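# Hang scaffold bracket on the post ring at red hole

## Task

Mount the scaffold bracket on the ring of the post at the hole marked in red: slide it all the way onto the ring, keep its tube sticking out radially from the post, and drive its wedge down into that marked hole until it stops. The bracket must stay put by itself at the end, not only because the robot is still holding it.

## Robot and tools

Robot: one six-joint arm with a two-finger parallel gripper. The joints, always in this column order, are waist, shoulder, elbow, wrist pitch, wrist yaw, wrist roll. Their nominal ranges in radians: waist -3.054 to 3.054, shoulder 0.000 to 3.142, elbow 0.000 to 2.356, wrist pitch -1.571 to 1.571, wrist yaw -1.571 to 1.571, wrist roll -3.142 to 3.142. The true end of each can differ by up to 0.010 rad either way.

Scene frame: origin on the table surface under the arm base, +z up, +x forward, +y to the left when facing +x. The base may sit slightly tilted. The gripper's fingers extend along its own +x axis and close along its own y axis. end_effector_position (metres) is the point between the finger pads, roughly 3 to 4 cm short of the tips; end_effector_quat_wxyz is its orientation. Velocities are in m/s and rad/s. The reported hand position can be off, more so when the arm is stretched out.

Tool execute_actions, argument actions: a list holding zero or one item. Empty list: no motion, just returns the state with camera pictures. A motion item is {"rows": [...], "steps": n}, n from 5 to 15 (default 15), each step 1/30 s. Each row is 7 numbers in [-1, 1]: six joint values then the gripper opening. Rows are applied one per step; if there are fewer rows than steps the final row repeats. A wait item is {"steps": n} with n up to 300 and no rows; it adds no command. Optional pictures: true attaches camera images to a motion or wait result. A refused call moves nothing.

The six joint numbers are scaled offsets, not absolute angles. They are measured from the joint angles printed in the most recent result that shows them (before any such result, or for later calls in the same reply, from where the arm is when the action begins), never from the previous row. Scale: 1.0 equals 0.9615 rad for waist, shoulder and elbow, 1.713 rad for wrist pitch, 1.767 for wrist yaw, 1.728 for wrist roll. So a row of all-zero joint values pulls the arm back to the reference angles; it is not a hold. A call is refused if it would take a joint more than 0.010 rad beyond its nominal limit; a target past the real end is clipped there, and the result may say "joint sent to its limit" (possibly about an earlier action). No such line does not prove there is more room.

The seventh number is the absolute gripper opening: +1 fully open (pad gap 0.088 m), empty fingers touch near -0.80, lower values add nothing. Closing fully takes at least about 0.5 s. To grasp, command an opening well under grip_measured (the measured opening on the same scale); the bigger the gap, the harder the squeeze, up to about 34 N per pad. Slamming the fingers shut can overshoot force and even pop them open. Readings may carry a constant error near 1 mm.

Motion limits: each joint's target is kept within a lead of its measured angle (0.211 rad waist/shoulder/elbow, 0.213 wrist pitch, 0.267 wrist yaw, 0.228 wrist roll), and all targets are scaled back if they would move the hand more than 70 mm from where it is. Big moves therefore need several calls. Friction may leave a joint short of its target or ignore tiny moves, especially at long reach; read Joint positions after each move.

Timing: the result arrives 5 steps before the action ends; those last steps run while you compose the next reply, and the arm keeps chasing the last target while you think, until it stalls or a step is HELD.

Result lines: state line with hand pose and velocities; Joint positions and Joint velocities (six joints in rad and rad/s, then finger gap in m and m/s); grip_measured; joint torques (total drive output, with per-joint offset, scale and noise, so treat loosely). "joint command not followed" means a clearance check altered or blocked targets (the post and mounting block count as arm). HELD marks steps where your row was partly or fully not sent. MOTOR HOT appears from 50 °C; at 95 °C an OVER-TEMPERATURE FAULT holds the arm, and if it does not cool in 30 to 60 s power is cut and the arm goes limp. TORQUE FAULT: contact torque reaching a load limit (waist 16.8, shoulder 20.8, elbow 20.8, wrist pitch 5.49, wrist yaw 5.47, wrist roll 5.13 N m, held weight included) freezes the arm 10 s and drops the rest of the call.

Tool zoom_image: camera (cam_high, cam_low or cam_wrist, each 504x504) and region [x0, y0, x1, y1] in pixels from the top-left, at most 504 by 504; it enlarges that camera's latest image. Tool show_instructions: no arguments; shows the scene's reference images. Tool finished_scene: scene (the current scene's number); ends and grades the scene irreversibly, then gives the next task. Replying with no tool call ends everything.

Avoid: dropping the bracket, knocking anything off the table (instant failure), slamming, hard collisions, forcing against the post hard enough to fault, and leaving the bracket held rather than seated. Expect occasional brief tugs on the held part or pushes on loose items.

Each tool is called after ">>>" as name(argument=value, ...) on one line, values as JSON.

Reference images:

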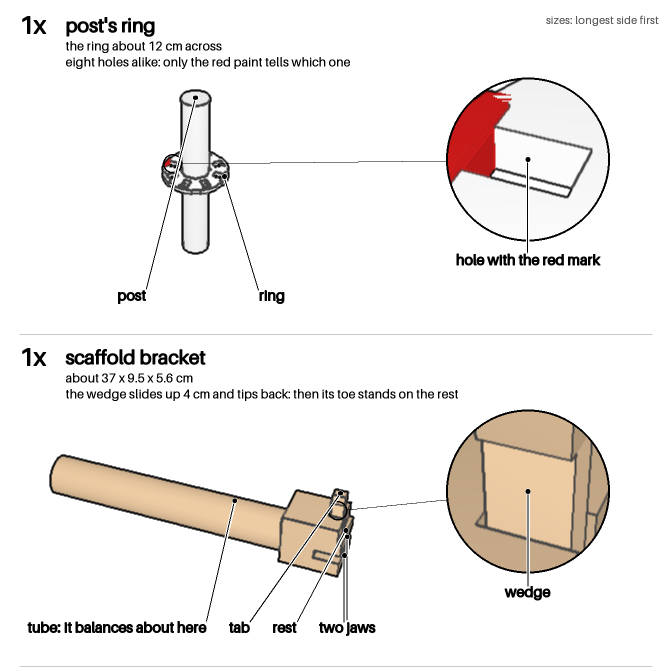

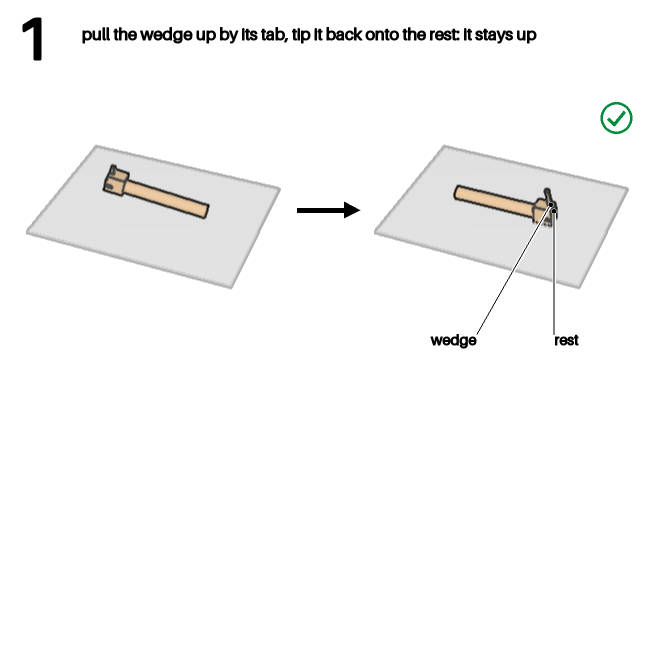

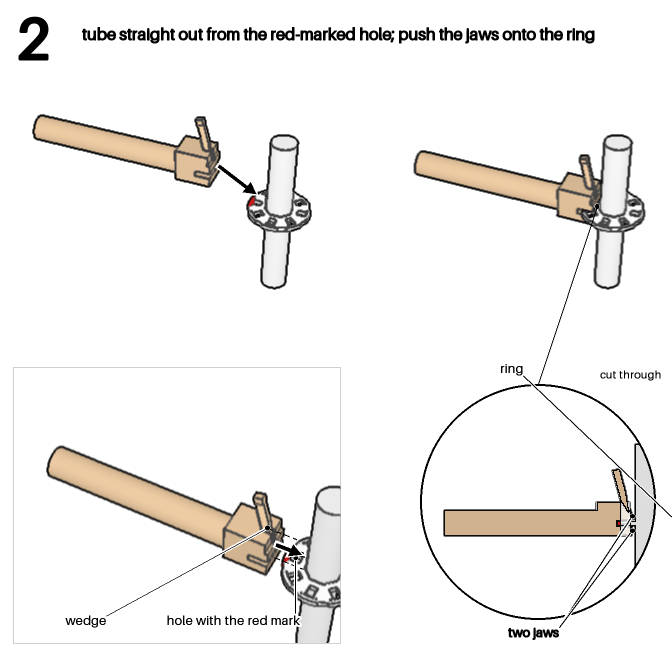

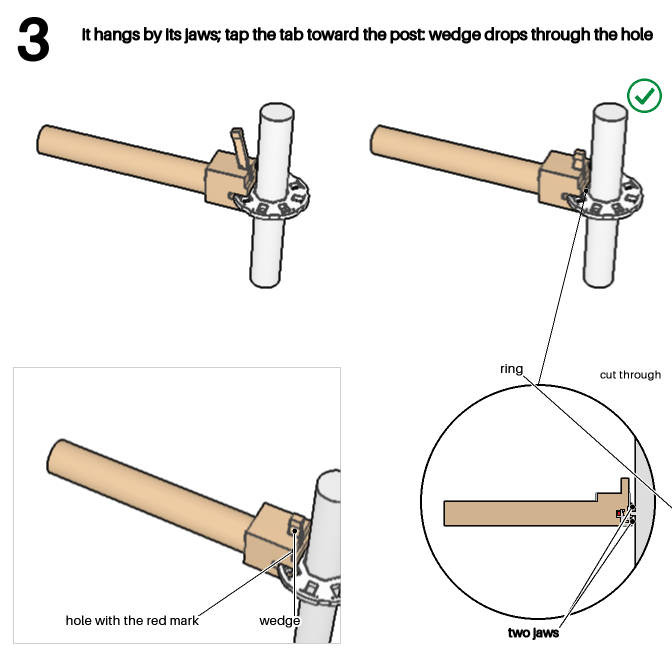

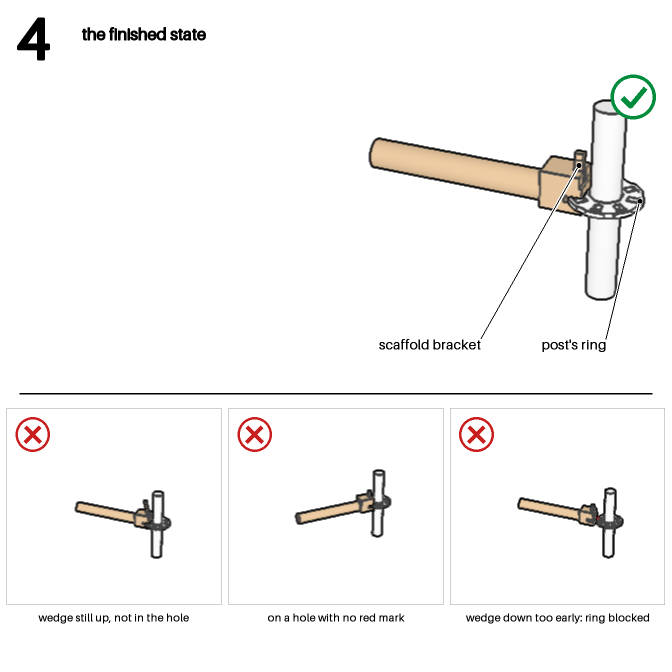

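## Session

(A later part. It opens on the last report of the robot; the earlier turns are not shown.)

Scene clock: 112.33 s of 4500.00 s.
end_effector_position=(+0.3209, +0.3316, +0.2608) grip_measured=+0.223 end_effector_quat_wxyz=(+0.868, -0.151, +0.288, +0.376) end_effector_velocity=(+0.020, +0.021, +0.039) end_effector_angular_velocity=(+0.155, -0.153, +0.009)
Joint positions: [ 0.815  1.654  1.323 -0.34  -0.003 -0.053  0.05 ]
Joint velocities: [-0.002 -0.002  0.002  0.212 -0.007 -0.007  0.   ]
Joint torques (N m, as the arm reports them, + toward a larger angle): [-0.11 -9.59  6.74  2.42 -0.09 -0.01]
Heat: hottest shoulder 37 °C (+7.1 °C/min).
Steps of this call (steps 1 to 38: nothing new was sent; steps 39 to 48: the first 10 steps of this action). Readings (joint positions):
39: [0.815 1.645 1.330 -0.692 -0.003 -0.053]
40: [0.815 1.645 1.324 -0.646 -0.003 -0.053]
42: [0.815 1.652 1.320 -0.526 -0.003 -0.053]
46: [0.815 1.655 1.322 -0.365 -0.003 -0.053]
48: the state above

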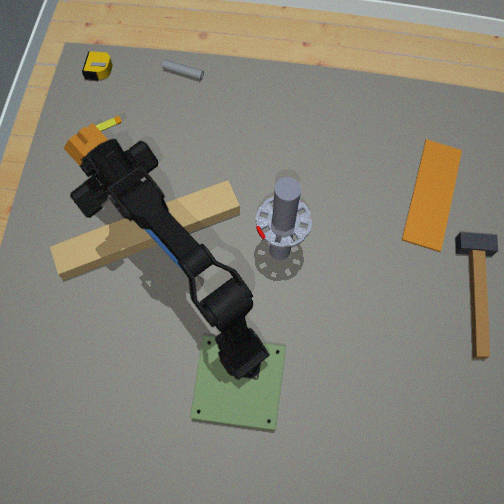

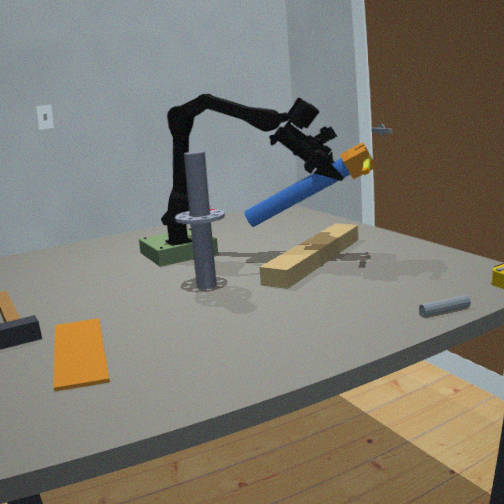

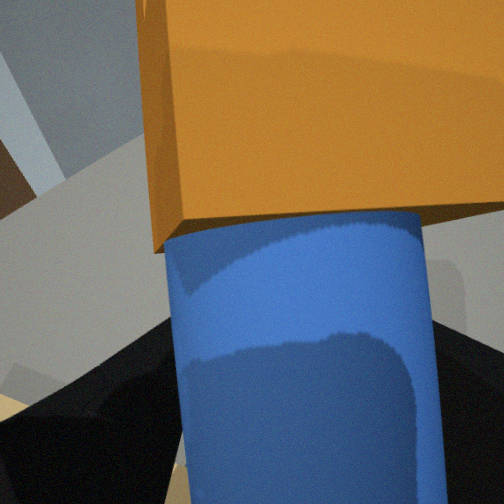

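>>> execute_actions(actions=[{"rows": [[0,0,0,0,0.06,0,-0.45],[0,0,0,0,0.12,0,-0.45],[0,0,0,0,0.18,0,-0.45],[0,0,0,0,0.24,0,-0.45],[0,0,0,0,0.30,0,-0.45],[0,0,0,0,0.36,0,-0.45],[0,0,0,0,0.42,0,-0.45],[0,0,0,0,0.45,0,-0.45]], "steps": 15}], pictures=true)

Scene clock: 113.23 s of 4500.00 s.
end_effector_position=(+0.3674, +0.2559, +0.2718) grip_measured=+0.224 end_effector_quat_wxyz=(+0.933, -0.242, +0.249, +0.096) end_effector_velocity=(+0.087, -0.269, +0.101) end_effector_angular_velocity=(-0.857, -0.856, -1.511)
Joint positions: [ 0.816  1.661  1.317 -0.344  0.608 -0.053  0.05 ]
Joint velocities: [-0.032  0.002 -0.002 -0.007  1.912 -0.022  0.   ]
Joint torques (N m, as the arm reports them, + toward a larger angle): [ 0.11 -9.16  6.25  2.21  0.63  0.01]
Heat: hottest shoulder 38 °C (+8.1 °C/min).
Steps of this call (steps 1 to 5: the last 5 steps of your previous action; steps 6 to 17: the robot went on to your last target; steps 18 to 27: the first 10 steps of this action). Readings (joint positions):
18: [0.817 1.655 1.322 -0.318 0.011 -0.053]
19: [0.820 1.656 1.322 -0.324 0.054 -0.053]
21: [0.825 1.656 1.322 -0.336 0.191 -0.053]
25: [0.818 1.660 1.317 -0.344 0.472 -0.053]
27: the state above

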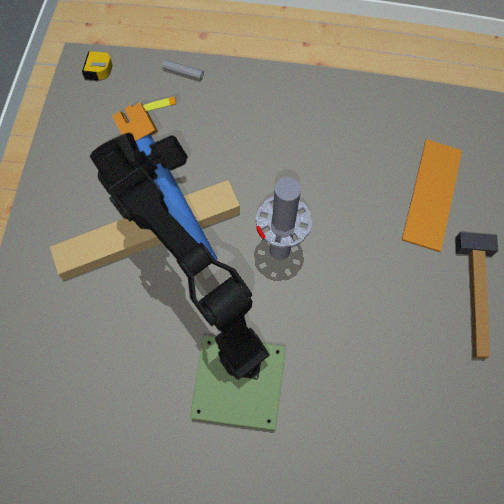

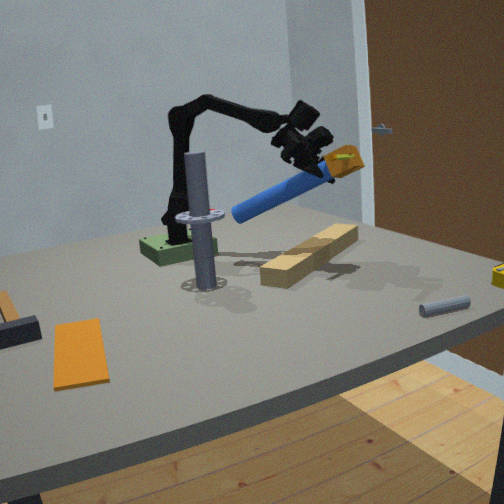

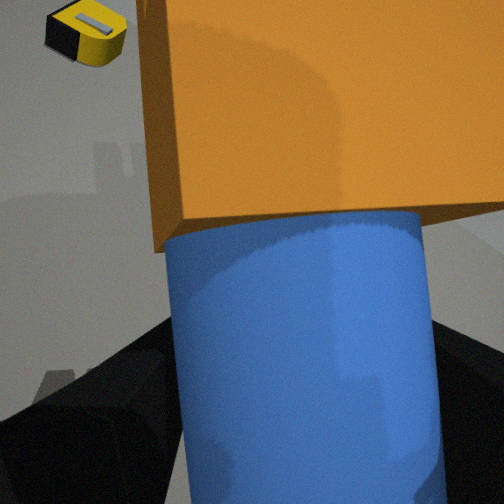

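>>> execute_actions(actions=[{"rows": [[0,0,0,0,0.14,0,-0.45],[0,0,0,0,0.2,0,-0.45],[0,0,0,0,0.26,0,-0.45],[0,0,0,0,0.32,0,-0.45],[0,0,0,0,0.38,0,-0.45],[0,0,0,0,0.44,0,-0.45],[0,0,0,0,0.505,0,-0.45]], "steps": 15}])

>>> execute_actions(actions=[{"steps": 15}], pictures=true)

>>> zoom_image(camera="cam_low", region=[220, 80, 420, 240])

Scene clock: 113.83 s of 4500.00 s.
end_effector_position=(+0.3616, +0.1628, +0.3260) grip_measured=+0.208 end_effector_quat_wxyz=(+0.897, -0.321, +0.165, -0.254) end_effector_velocity=(-0.081, -0.170, +0.141) end_effector_angular_velocity=(-0.677, -0.697, -1.215)
Joint positions: [ 0.815  1.666  1.312 -0.347  1.353 -0.051  0.049]
Joint velocities: [-0.032  0.002 -0.002 -0.007  1.531  0.007 -0.001]
Joint torques (N m, as the arm reports them, + toward a larger angle): [ 0.11 -8.61  5.78  1.67  0.76 -0.02]
Heat: hottest shoulder 38 °C (+8.0 °C/min).
Steps of this call (steps 1 to 5: the last 5 steps of your previous action; steps 6 to 8: the robot went on to your last target; steps 9 to 18: the first 10 steps of this action). Readings (joint positions):
9: [0.813 1.661 1.317 -0.345 0.782 -0.053]
10: [0.816 1.662 1.316 -0.345 0.819 -0.052]
12: [0.820 1.665 1.315 -0.346 0.948 -0.052]
16: [0.817 1.666 1.312 -0.347 1.224 -0.051]
18: the state above

Scene clock: 114.33 s of 4500.00 s.
end_effector_position=(+0.3533, +0.1493, +0.3386) grip_measured=+0.206 end_effector_quat_wxyz=(+0.878, -0.330, +0.146, -0.315) end_effector_velocity=(-0.003, -0.005, +0.001) end_effector_angular_velocity=(-0.041, +0.007, -0.031)
Joint positions: [ 0.814  1.666  1.312 -0.347  1.486 -0.051  0.049]
Joint velocities: [-0.002  0.002 -0.002 -0.022  0.037 -0.007 -0.   ]
Joint torques (N m, as the arm reports them, + toward a larger angle): [ 0.12 -8.56  5.69  1.54  1.   -0.02]
Heat: hottest shoulder 37 °C (+7.1 °C/min).
Kept back: nothing.
Steps of this call (steps 1 to 5: the last 5 steps of your previous action; steps 6 to 15: the robot went on to your last target). Readings (joint positions):
1: [0.815 1.666 1.312 -0.347 1.395 -0.051]
2: [0.814 1.666 1.312 -0.347 1.422 -0.051]
4: [0.814 1.666 1.312 -0.347 1.453 -0.051]
8: [0.814 1.666 1.312 -0.347 1.478 -0.051]
15: the state above

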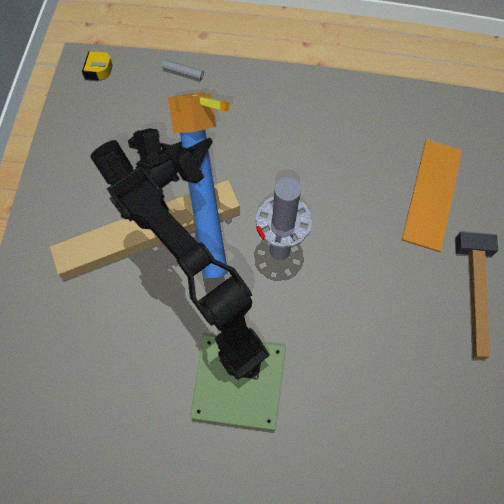

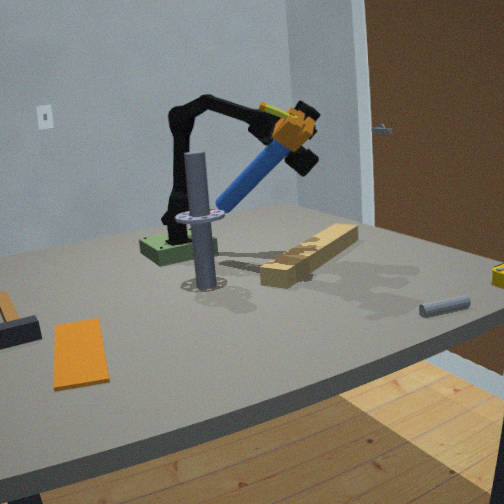

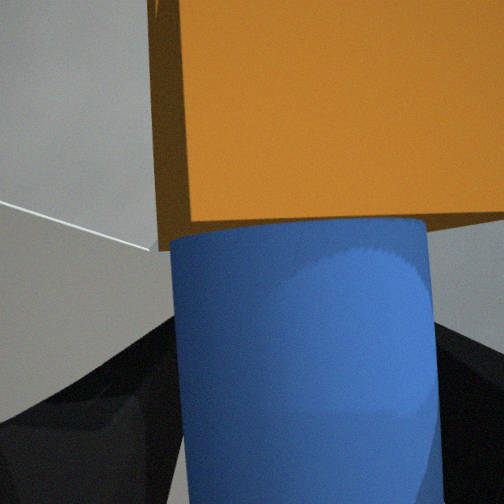

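Region (220, 80, 420, 240) of cam_low's 504x504 image, scaled by 2.520, with more detail than that image has; it fills the top 403 rows of this view, and the rest is white.

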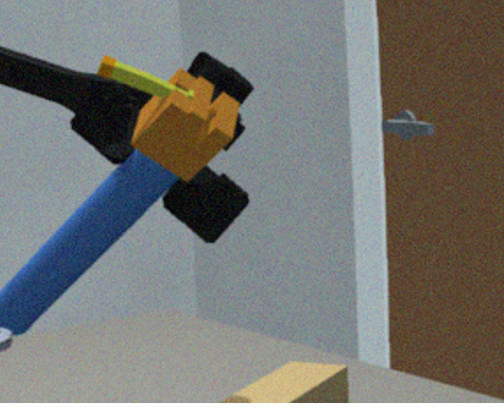

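>>> execute_actions(actions=[{"rows": [[0,0,0,-0.04,0,0,-0.45],[0,0,0,-0.08,0,0,-0.45],[0,0,0,-0.12,0,0,-0.45],[0,0,0,-0.16,0,0,-0.45],[0,0,0,-0.2,0,0,-0.45],[0,0,0,-0.24,0,0,-0.45],[0,0,0,-0.28,0,0,-0.45],[0,0,0,-0.32,0,0,-0.45]], "steps": 15}])

>>> execute_actions(actions=[{"steps": 12}], pictures=true)

>>> zoom_image(camera="cam_low", region=[200, 100, 400, 260])

Scene clock: 114.90 s of 4500.00 s.
end_effector_position=(+0.3339, +0.1294, +0.3134) grip_measured=+0.202 end_effector_quat_wxyz=(+0.780, -0.512, +0.233, -0.276) end_effector_velocity=(-0.054, -0.057, -0.045) end_effector_angular_velocity=(-0.758, +0.748, -0.002)
Joint positions: [ 0.814  1.668  1.309 -0.8    1.476 -0.048  0.049]
Joint velocities: [-0.002 -0.002 -0.042 -0.989 -0.007 -0.037 -0.   ]
Joint torques (N m, as the arm reports them, + toward a larger angle): [-0.08 -7.99  5.57  1.06  1.13 -0.04]
Heat: hottest shoulder 37 °C (+7.0 °C/min).
Steps of this call (steps 1 to 7: the robot went on to your last target; steps 8 to 17: the first 10 steps of this action). Readings (joint positions):
8: [0.814 1.666 1.312 -0.356 1.487 -0.050]
9: [0.814 1.666 1.312 -0.385 1.486 -0.046]
11: [0.814 1.666 1.312 -0.480 1.485 -0.046]
15: [0.814 1.668 1.311 -0.707 1.476 -0.046]
17: the state above

Scene clock: 115.30 s of 4500.00 s.
end_effector_position=(+0.3290, +0.1244, +0.3103) grip_measured=+0.202 end_effector_quat_wxyz=(+0.755, -0.545, +0.249, -0.266) end_effector_velocity=(-0.004, -0.003, -0.001) end_effector_angular_velocity=(-0.034, +0.042, +0.005)
Joint positions: [ 0.814  1.668  1.308 -0.89   1.475 -0.048  0.049]
Joint velocities: [ 0.002 -0.007 -0.002 -0.051 -0.007 -0.007  0.   ]
Joint torques (N m, as the arm reports them, + toward a larger angle): [-0.1  -7.79  5.31  0.68  1.18 -0.06]
Heat: hottest shoulder 37 °C (+7.1 °C/min).
Kept back: nothing.
Steps of this call (steps 1 to 5: the last 5 steps of your previous action; steps 6 to 12: the robot went on to your last target). Readings (joint positions):
1: [0.814 1.668 1.309 -0.826 1.476 -0.049]
2: [0.814 1.668 1.308 -0.844 1.475 -0.049]
4: [0.814 1.668 1.308 -0.867 1.475 -0.049]
8: [0.814 1.668 1.308 -0.885 1.475 -0.048]
12: the state above

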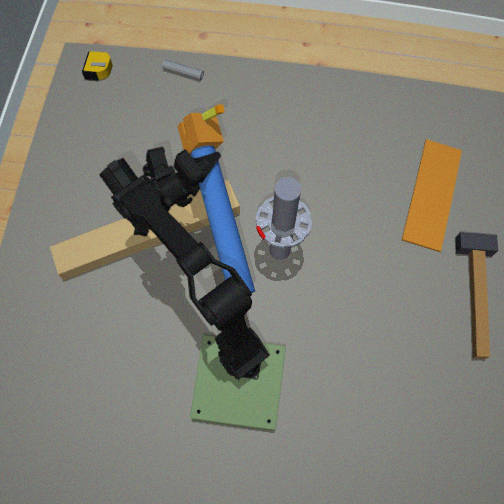

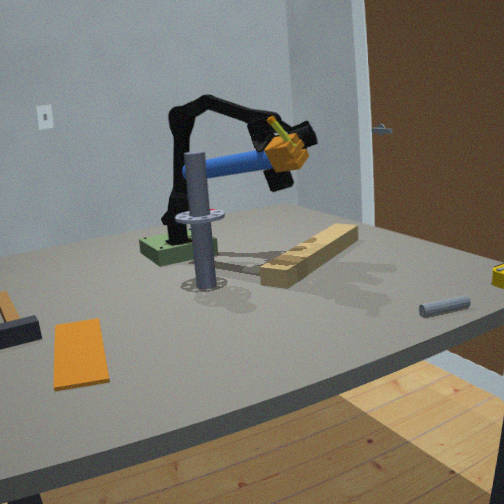

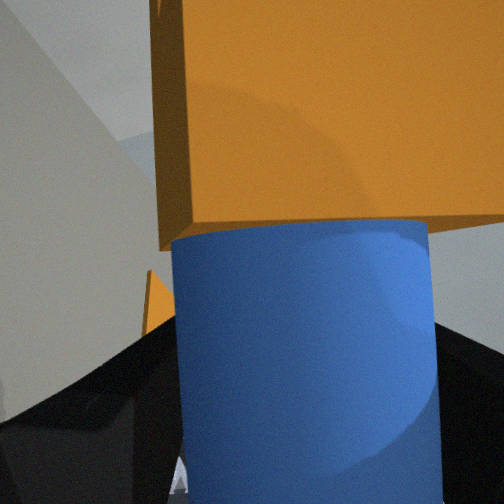

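Region (200, 100, 400, 260) of cam_low's 504x504 image, scaled by 2.520, with more detail than that image has; it fills the top 403 rows of this view, and the rest is white.

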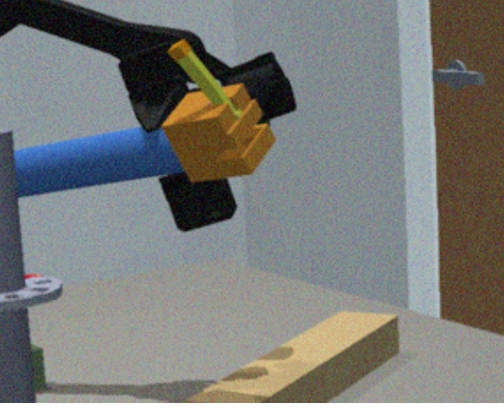

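>>> execute_actions(actions=[{"rows": [[0.012,0.007,-0.026,0.037,-0.005,-0.017,-0.45],[0.025,0.015,-0.052,0.074,-0.01,-0.035,-0.45],[0.037,0.022,-0.077,0.112,-0.014,-0.052,-0.45],[0.049,0.03,-0.103,0.149,-0.019,-0.07,-0.45],[0.062,0.037,-0.129,0.186,-0.024,-0.087,-0.45],[0.074,0.045,-0.155,0.223,-0.029,-0.104,-0.45],[0.086,0.052,-0.181,0.26,-0.033,-0.122,-0.45],[0.099,0.06,-0.207,0.298,-0.038,-0.139,-0.45],[0.111,0.067,-0.232,0.335,-0.043,-0.157,-0.45],[0.123,0.075,-0.258,0.372,-0.048,-0.174,-0.45],[0.136,0.082,-0.284,0.409,-0.052,-0.191,-0.45],[0.148,0.09,-0.31,0.446,-0.057,-0.209,-0.45],[0.16,0.097,-0.336,0.484,-0.062,-0.226,-0.45],[0.173,0.105,-0.362,0.521,-0.067,-0.244,-0.45],[0.185,0.112,-0.387,0.558,-0.072,-0.261,-0.45]], "steps": 15}])

>>> execute_actions(actions=[{"steps": 10}], pictures=true)

Scene clock: 122.07 s of 4500.00 s.
end_effector_position=(+0.3310, +0.1703, +0.2499) grip_measured=+0.202 end_effector_quat_wxyz=(+0.778, -0.551, +0.228, -0.198) end_effector_velocity=(-0.032, +0.172, -0.264) end_effector_angular_velocity=(-0.068, +0.265, +0.648)
Joint positions: [ 0.898  1.721  1.127 -0.432  1.402 -0.266  0.049]
Joint velocities: [ 0.374  0.276 -0.774  1.692 -0.286 -0.872 -0.   ]
Joint torques (N m, as the arm reports them, + toward a larger angle): [ 0.01 -8.4   5.    1.47  1.11 -0.12]
Heat: hottest shoulder 37 °C (+6.1 °C/min).
Steps of this call (steps 1 to 30: the robot went on to your last target; steps 31 to 193: nothing new was sent; steps 194 to 203: the first 10 steps of this action). Readings (joint positions):
194: [0.814 1.669 1.305 -0.882 1.474 -0.054]
195: [0.816 1.669 1.296 -0.853 1.469 -0.066]
197: [0.827 1.672 1.267 -0.764 1.457 -0.104]
201: [0.873 1.702 1.178 -0.545 1.421 -0.208]
203: the state above

Scene clock: 122.40 s of 4500.00 s.
end_effector_position=(+0.3178, +0.2085, +0.1972) grip_measured=+0.202 end_effector_quat_wxyz=(+0.792, -0.566, +0.191, -0.128) end_effector_velocity=(-0.001, +0.019, -0.001) end_effector_angular_velocity=(+0.107, -0.102, +0.068)
Joint positions: [ 0.99   1.781  0.941  0.018  1.34  -0.479  0.049]
Joint velocities: [ 0.032  0.002 -0.105  0.432 -0.007 -0.183 -0.   ]
Joint torques (N m, as the arm reports them, + toward a larger angle): [-0.33 -8.66  5.03  1.88  0.95 -0.12]
Heat: hottest shoulder 37 °C (+6.1 °C/min).
Kept back: nothing.
Steps of this call (steps 1 to 5: the last 5 steps of your previous action; steps 6 to 10: the robot went on to your last target). Readings (joint positions):
1: [0.911 1.730 1.101 -0.376 1.393 -0.295]
2: [0.923 1.738 1.076 -0.320 1.385 -0.324]
4: [0.946 1.753 1.026 -0.207 1.369 -0.384]
8: [0.984 1.777 0.953 -0.021 1.343 -0.465]
10: the state above

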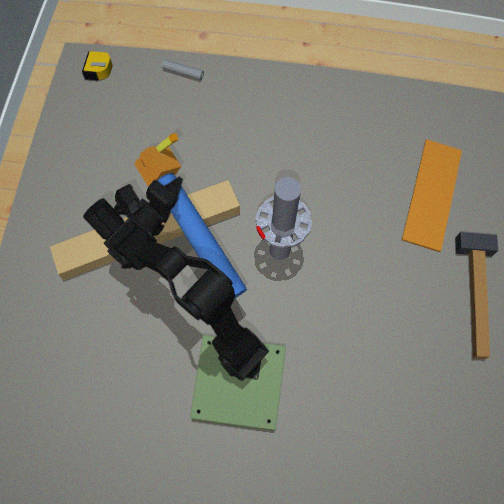

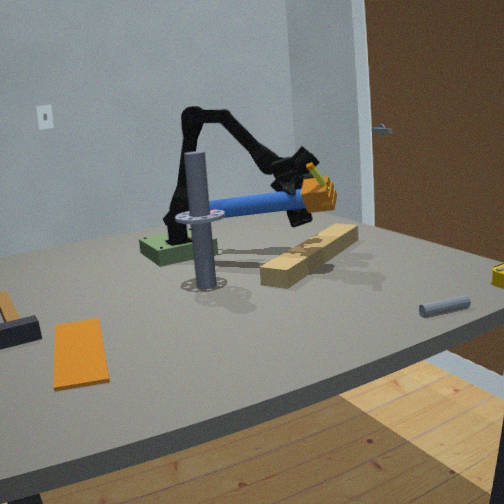

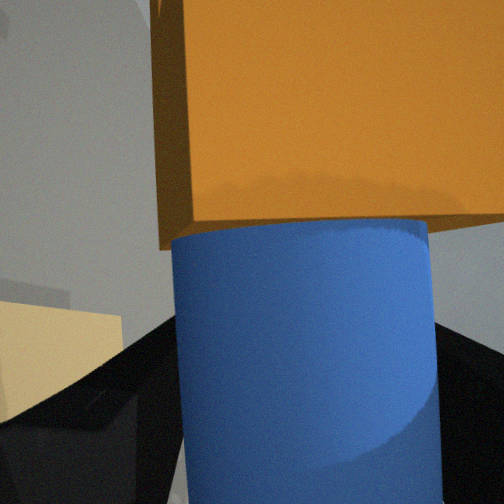

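>>> execute_actions(actions=[{"rows": [[0.012,0.007,-0.026,0.039,-0.004,-0.018,-0.45],[0.025,0.014,-0.052,0.078,-0.009,-0.036,-0.45],[0.037,0.021,-0.079,0.117,-0.013,-0.055,-0.45],[0.05,0.029,-0.105,0.156,-0.018,-0.073,-0.45],[0.062,0.036,-0.131,0.195,-0.022,-0.091,-0.45],[0.075,0.043,-0.157,0.234,-0.027,-0.109,-0.45],[0.087,0.05,-0.183,0.273,-0.031,-0.127,-0.45],[0.1,0.057,-0.21,0.313,-0.036,-0.146,-0.45],[0.112,0.064,-0.236,0.352,-0.04,-0.164,-0.45],[0.125,0.071,-0.262,0.391,-0.045,-0.182,-0.45],[0.137,0.078,-0.288,0.43,-0.049,-0.2,-0.45],[0.15,0.086,-0.314,0.469,-0.054,-0.218,-0.45],[0.162,0.093,-0.341,0.508,-0.058,-0.237,-0.45],[0.175,0.1,-0.367,0.547,-0.063,-0.255,-0.45],[0.187,0.107,-0.393,0.586,-0.067,-0.273,-0.45]], "steps": 15}])

>>> execute_actions(actions=[{"steps": 15}], pictures=true)

>>> zoom_image(camera="cam_low", region=[220, 140, 400, 290])

Scene clock: 123.37 s of 4500.00 s.
end_effector_position=(+0.2954, +0.2342, +0.1616) grip_measured=+0.202 end_effector_quat_wxyz=(+0.802, -0.578, +0.138, -0.061) end_effector_velocity=(-0.125, +0.066, -0.141) end_effector_angular_velocity=(-0.247, +0.021, +0.713)
Joint positions: [ 1.076  1.833  0.755  0.488  1.276 -0.707  0.049]
Joint velocities: [ 0.379  0.227 -0.764  1.648 -0.227 -0.916 -0.   ]
Joint torques (N m, as the arm reports them, + toward a larger angle): [-0.13 -8.05  4.07  2.13  0.64 -0.11]
Heat: hottest shoulder 37 °C (+6.1 °C/min).
Steps of this call (steps 1 to 19: the robot went on to your last target; steps 20 to 29: the first 10 steps of this action). Readings (joint positions):
20: [0.991 1.781 0.934 0.066 1.339 -0.497]
21: [0.993 1.782 0.926 0.086 1.335 -0.507]
23: [1.004 1.787 0.896 0.163 1.324 -0.542]
27: [1.051 1.816 0.806 0.377 1.291 -0.647]
29: the state above

Scene clock: 123.87 s of 4500.00 s.
end_effector_position=(+0.2645, +0.2466, +0.1472) grip_measured=+0.202 end_effector_quat_wxyz=(+0.815, -0.575, +0.064, -0.008) end_effector_velocity=(-0.003, -0.004, +0.001) end_effector_angular_velocity=(-0.008, -0.013, +0.015)
Joint positions: [ 1.166  1.886  0.566  1.005  1.221 -0.942  0.049]
Joint velocities: [ 0.002 -0.002 -0.037  0.081 -0.007 -0.051 -0.   ]
Joint torques (N m, as the arm reports them, + toward a larger angle): [ 0.15 -7.25  3.11  2.3   0.25 -0.13]
Heat: hottest shoulder 37 °C (+6.0 °C/min).
Kept back: nothing.
Steps of this call (steps 1 to 5: the last 5 steps of your previous action; steps 6 to 15: the robot went on to your last target). Readings (joint positions):
1: [1.089 1.840 0.730 0.543 1.268 -0.737]
2: [1.101 1.847 0.705 0.599 1.261 -0.768]
4: [1.124 1.860 0.655 0.710 1.246 -0.830]
8: [1.161 1.883 0.578 0.911 1.226 -0.915]
15: the state above

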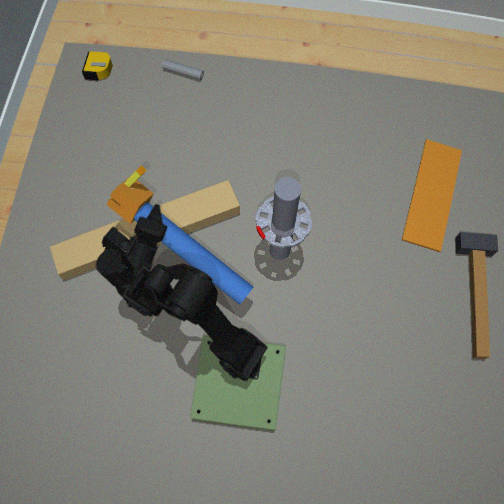

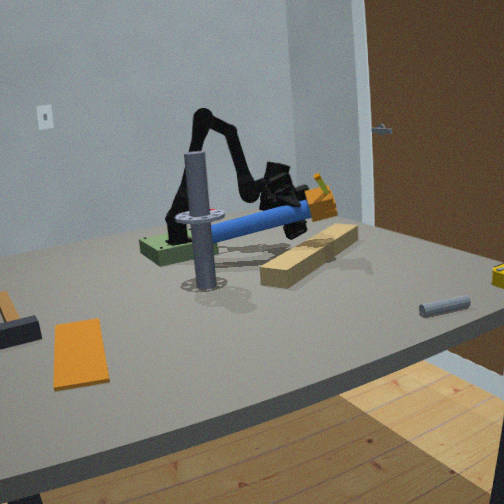

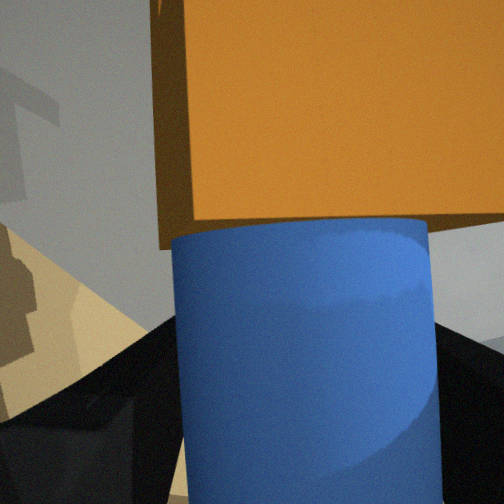

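Region (220, 140, 400, 290) of cam_low's 504x504 image, scaled by 2.800, with more detail than that image has.

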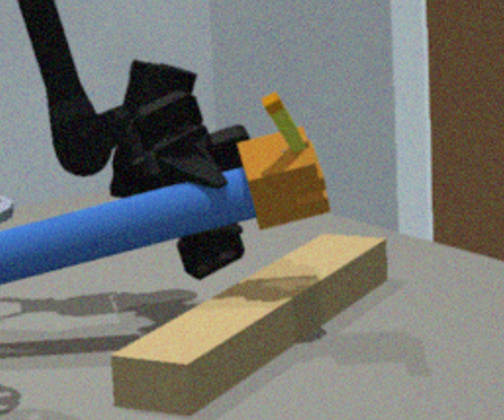

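>>> execute_actions(actions=[{"rows": [[0,0.03,0,0.017,0,-0.01,-0.45],[0,0.06,0,0.034,0,-0.02,-0.45],[0,0.09,0,0.051,0,-0.03,-0.45],[0,0.12,0,0.068,0,-0.04,-0.45],[0,0.145,0,0.082,0,-0.05,-0.45],[0,0.165,0,0.094,0,-0.05,-0.45]], "steps": 15}])

>>> execute_actions(actions=[{"steps": 8}], pictures=true)

>>> zoom_image(camera="cam_low", region=[180, 140, 400, 320])

>>> zoom_image(camera="cam_high", region=[40, 150, 280, 350])

Scene clock: 124.77 s of 4500.00 s.
end_effector_position=(+0.2647, +0.2475, +0.1134) grip_measured=+0.202 end_effector_quat_wxyz=(+0.787, -0.613, +0.067, -0.002) end_effector_velocity=(+0.000, -0.001, -0.026) end_effector_angular_velocity=(-0.035, -0.005, +0.012)
Joint positions: [ 1.167  2.038  0.561  1.14   1.218 -1.017  0.049]
Joint velocities: [-0.002  0.139 -0.012  0.183 -0.007 -0.066  0.   ]
Joint torques (N m, as the arm reports them, + toward a larger angle): [-0.16 -8.17  3.    2.5   0.35 -0.11]
Heat: hottest shoulder 37 °C (+6.0 °C/min).
Steps of this call (steps 1 to 15: the robot went on to your last target; steps 16 to 17: nothing new was sent; steps 18 to 27: the first 10 steps of this action). Readings (joint positions):
18: [1.167 1.889 0.563 1.019 1.221 -0.948]
19: [1.167 1.898 0.563 1.031 1.221 -0.953]
21: [1.167 1.933 0.563 1.065 1.221 -0.973]
25: [1.167 2.020 0.562 1.125 1.218 -1.010]
27: the state above

Scene clock: 125.03 s of 4500.00 s.
end_effector_position=(+0.2649, +0.2479, +0.1136) grip_measured=+0.202 end_effector_quat_wxyz=(+0.789, -0.611, +0.065, -0.003) end_effector_velocity=(+0.001, +0.000, -0.003) end_effector_angular_velocity=(-0.032, +0.009, +0.007)
Joint positions: [ 1.167  2.043  0.561  1.157  1.218 -1.023  0.049]
Joint velocities: [-0.002  0.007  0.002 -0.007 -0.007 -0.022 -0.   ]
Joint torques (N m, as the arm reports them, + toward a larger angle): [-0.23 -7.36  2.86  2.32  0.33 -0.12]
Heat: hottest shoulder 37 °C (+6.1 °C/min).
Kept back: nothing.
Steps of this call (steps 1 to 5: the last 5 steps of your previous action; steps 6 to 8: the robot went on to your last target). Readings (joint positions):
1: [1.167 2.041 0.561 1.146 1.218 -1.019]
2: [1.167 2.042 0.561 1.151 1.218 -1.020]
4: [1.167 2.042 0.561 1.156 1.218 -1.021]
8: the state above

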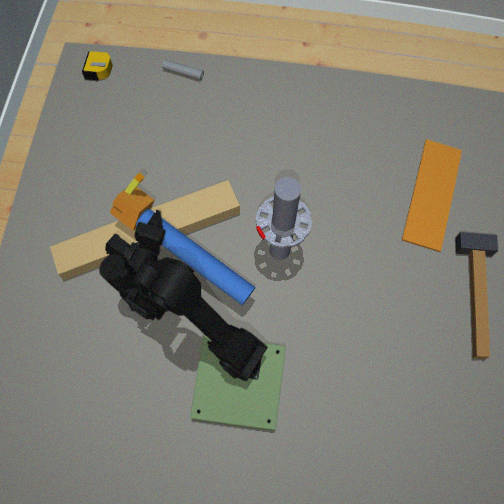

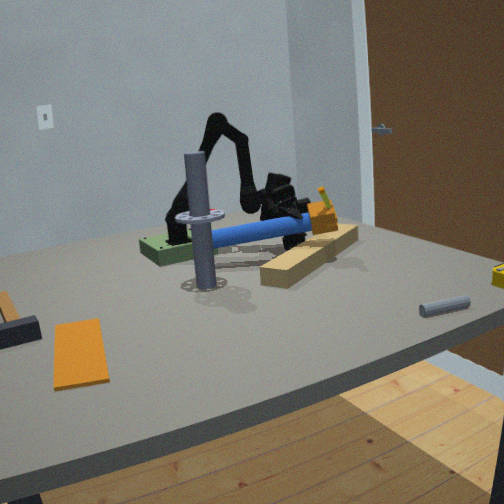

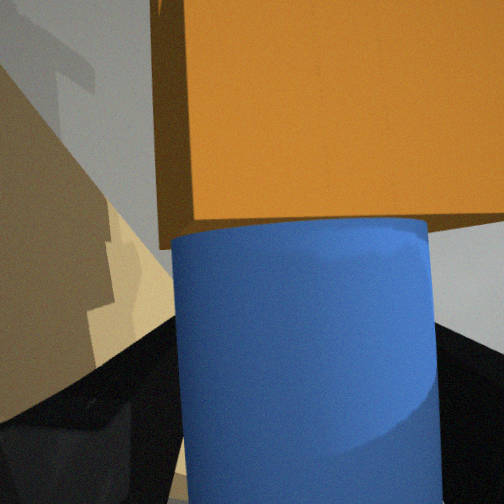

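Region (180, 140, 400, 320) of cam_low's 504x504 image, scaled by 2.291, with more detail than that image has; it fills the top 412 rows of this view, and the rest is white.

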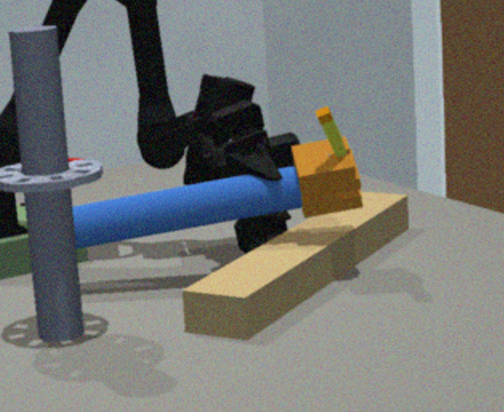

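Region (40, 150, 280, 350) of cam_high's 504x504 image, scaled by 2.100, with more detail than that image has.

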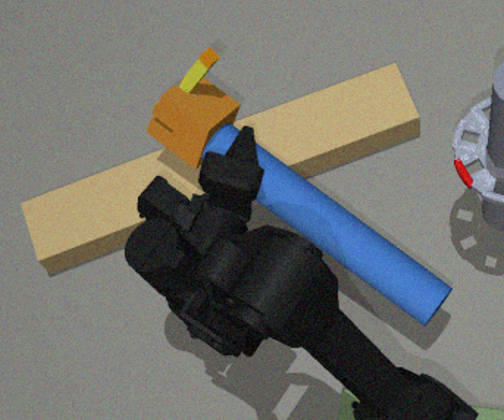

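>>> execute_actions(actions=[{"rows": [[0,-0.012,-0.032,0.011,0,0,-0.45],[0,-0.024,-0.063,0.022,0,0,-0.45],[0,-0.036,-0.095,0.033,0,0,-0.45],[0,-0.048,-0.126,0.044,0,0,-0.45],[0,-0.06,-0.158,0.055,0,0,-0.45]], "steps": 15}])

>>> execute_actions(actions=[{"steps": 8}], pictures=true)

>>> zoom_image(camera="cam_low", region=[180, 140, 400, 320])

>>> zoom_image(camera="cam_high", region=[40, 150, 280, 350])

Scene clock: 125.83 s of 4500.00 s.
end_effector_position=(+0.2500, +0.2148, +0.1055) grip_measured=+0.202 end_effector_quat_wxyz=(+0.779, -0.624, +0.070, +0.002) end_effector_velocity=(-0.007, -0.016, +0.010) end_effector_angular_velocity=(+0.049, -0.022, +0.006)
Joint positions: [ 1.167  2.009  0.414  1.235  1.214 -1.022  0.049]
Joint velocities: [-0.002 -0.051 -0.085  0.095 -0.007 -0.007 -0.   ]
Joint torques (N m, as the arm reports them, + toward a larger angle): [-0.07 -8.7   2.35  2.38  0.36  0.02]
Heat: hottest shoulder 37 °C (+6.0 °C/min).
Steps of this call (steps 1 to 14: the robot went on to your last target; steps 15 to 24: the first 10 steps of this action). Readings (joint positions):
15: [1.167 2.044 0.557 1.161 1.217 -1.023]
16: [1.167 2.043 0.549 1.170 1.214 -1.023]
18: [1.167 2.035 0.511 1.191 1.212 -1.023]
22: [1.167 2.012 0.426 1.227 1.214 -1.022]
24: the state above

Scene clock: 126.10 s of 4500.00 s.
end_effector_position=(+0.2498, +0.2144, +0.1078) grip_measured=+0.202 end_effector_quat_wxyz=(+0.782, -0.619, +0.068, +0.001) end_effector_velocity=(-0.001, -0.003, -0.001) end_effector_angular_velocity=(-0.017, +0.008, +0.005)
Joint positions: [ 1.167  2.002  0.41   1.244  1.214 -1.022  0.049]
Joint velocities: [-0.002 -0.007 -0.012 -0.007 -0.007 -0.007 -0.   ]
Joint torques (N m, as the arm reports them, + toward a larger angle): [-0.01 -8.38  1.85  2.28  0.35  0.  ]
Heat: hottest shoulder 37 °C (+6.1 °C/min).
Kept back: nothing.
Steps of this call (steps 1 to 5: the last 5 steps of your previous action; steps 6 to 8: the robot went on to your last target). Readings (joint positions):
1: [1.167 2.007 0.412 1.238 1.214 -1.022]
2: [1.167 2.005 0.412 1.240 1.214 -1.022]
4: [1.167 2.003 0.412 1.243 1.214 -1.022]
8: the state above

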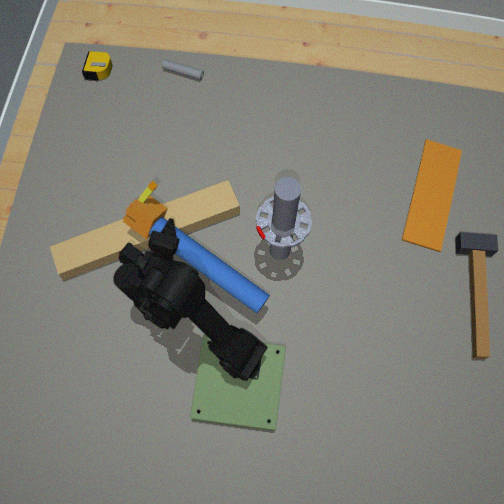

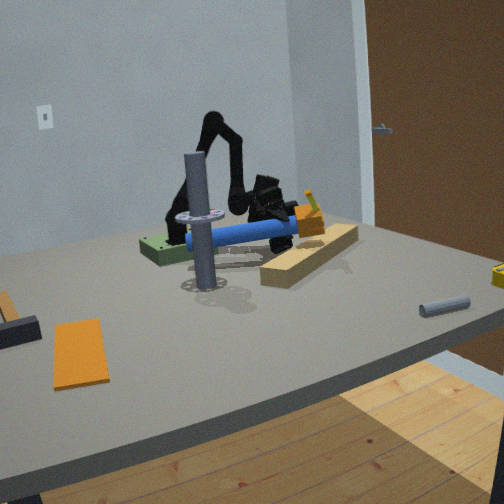

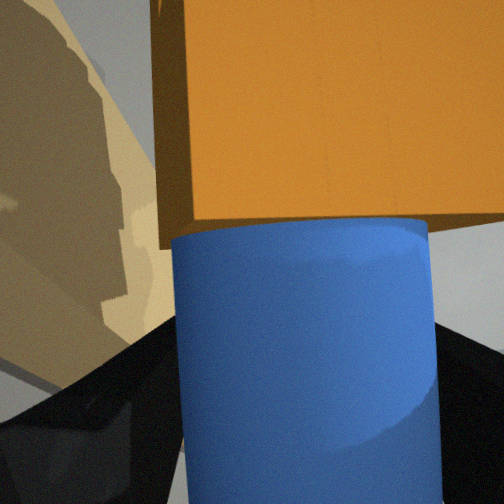

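Region (180, 140, 400, 320) of cam_low's 504x504 image, scaled by 2.291, with more detail than that image has; it fills the top 412 rows of this view, and the rest is white.

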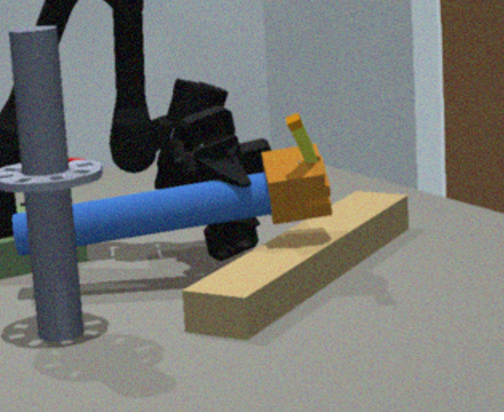

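Region (40, 150, 280, 350) of cam_high's 504x504 image, scaled by 2.100, with more detail than that image has.

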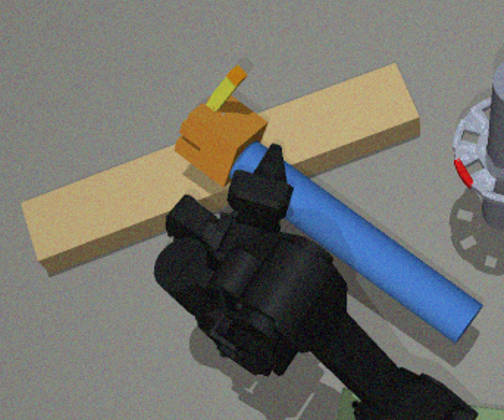

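>>> execute_actions(actions=[{"rows": [[0,0.02,0,0.011,0,0,-0.45],[0,0.04,0,0.022,0,0,-0.45],[0,0.06,0,0.033,0,0,-0.45],[0,0.08,0,0.045,0,0,-0.45]], "steps": 15}])

>>> execute_actions(actions=[{"steps": 8}], pictures=true)

>>> zoom_image(camera="cam_low", region=[180, 140, 400, 320])

Scene clock: 126.83 s of 4500.00 s.
end_effector_position=(+0.2494, +0.2136, +0.0968) grip_measured=+0.202 end_effector_quat_wxyz=(+0.783, -0.619, +0.067, +0.002) end_effector_velocity=(+0.001, +0.003, -0.001) end_effector_angular_velocity=(+0.016, -0.002, +0.019)
Joint positions: [ 1.167  2.068  0.408  1.312  1.212 -1.021  0.049]
Joint velocities: [-0.002  0.012 -0.002  0.037 -0.022 -0.007 -0.   ]
Joint torques (N m, as the arm reports them, + toward a larger angle): [-0.12 -5.57  1.74  2.02  0.27  0.01]
Heat: hottest shoulder 36 °C (+5.0 °C/min).
Steps of this call (steps 1 to 12: the robot went on to your last target; steps 13 to 22: the first 10 steps of this action). Readings (joint positions):
13: [1.167 2.003 0.409 1.246 1.214 -1.022]
14: [1.167 2.009 0.409 1.255 1.214 -1.022]
16: [1.167 2.032 0.409 1.279 1.214 -1.020]
20: [1.167 2.066 0.408 1.306 1.212 -1.022]
22: the state above

Scene clock: 127.10 s of 4500.00 s.
end_effector_position=(+0.2494, +0.2137, +0.0968) grip_measured=+0.202 end_effector_quat_wxyz=(+0.784, -0.618, +0.067, +0.002) end_effector_velocity=(-0.000, -0.001, -0.003) end_effector_angular_velocity=(-0.026, +0.012, +0.005)
Joint positions: [ 1.167  2.07   0.408  1.316  1.212 -1.021  0.049]
Joint velocities: [-0.002 -0.002 -0.002 -0.022 -0.007 -0.007 -0.   ]
Joint torques (N m, as the arm reports them, + toward a larger angle): [-0.13 -5.58  1.78  2.01  0.27  0.03]
Heat: hottest shoulder 36 °C (+5.1 °C/min).
Kept back: nothing.
Steps of this call (steps 1 to 5: the last 5 steps of your previous action; steps 6 to 8: the robot went on to your last target). Readings (joint positions):
1: [1.167 2.068 0.408 1.313 1.212 -1.021]
2: [1.167 2.069 0.408 1.314 1.212 -1.021]
4: [1.167 2.069 0.408 1.316 1.212 -1.021]
8: the state above

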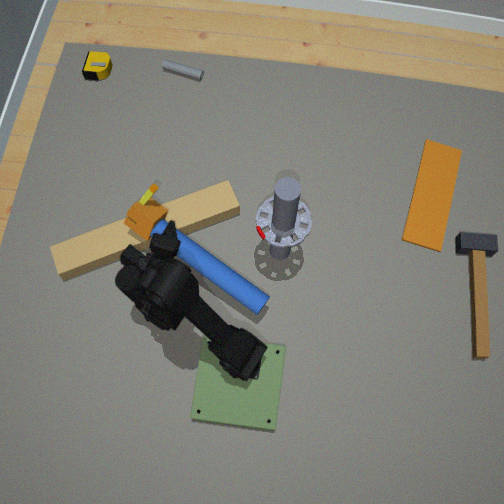

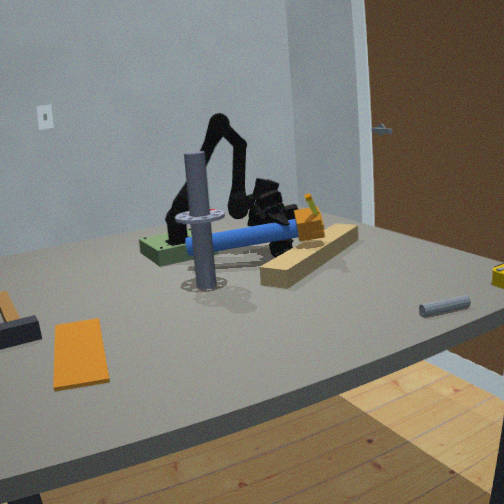

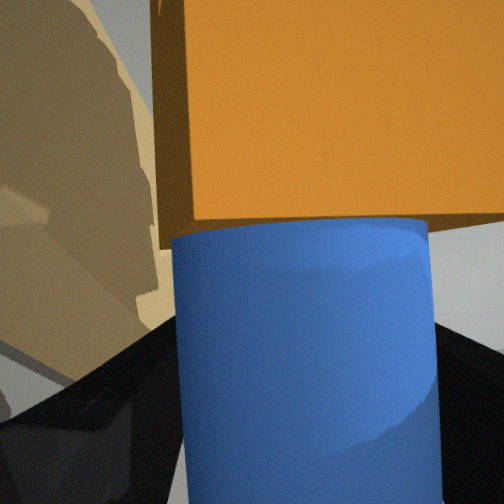

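Region (180, 140, 400, 320) of cam_low's 504x504 image, scaled by 2.291, with more detail than that image has; it fills the top 412 rows of this view, and the rest is white.

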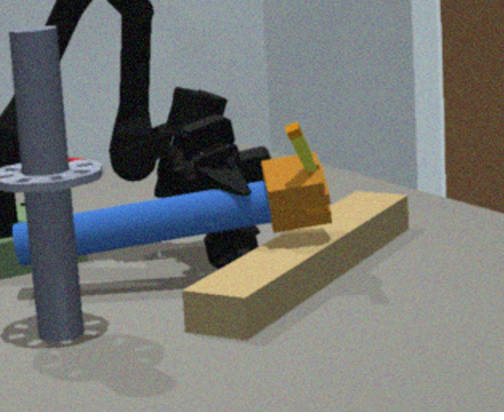

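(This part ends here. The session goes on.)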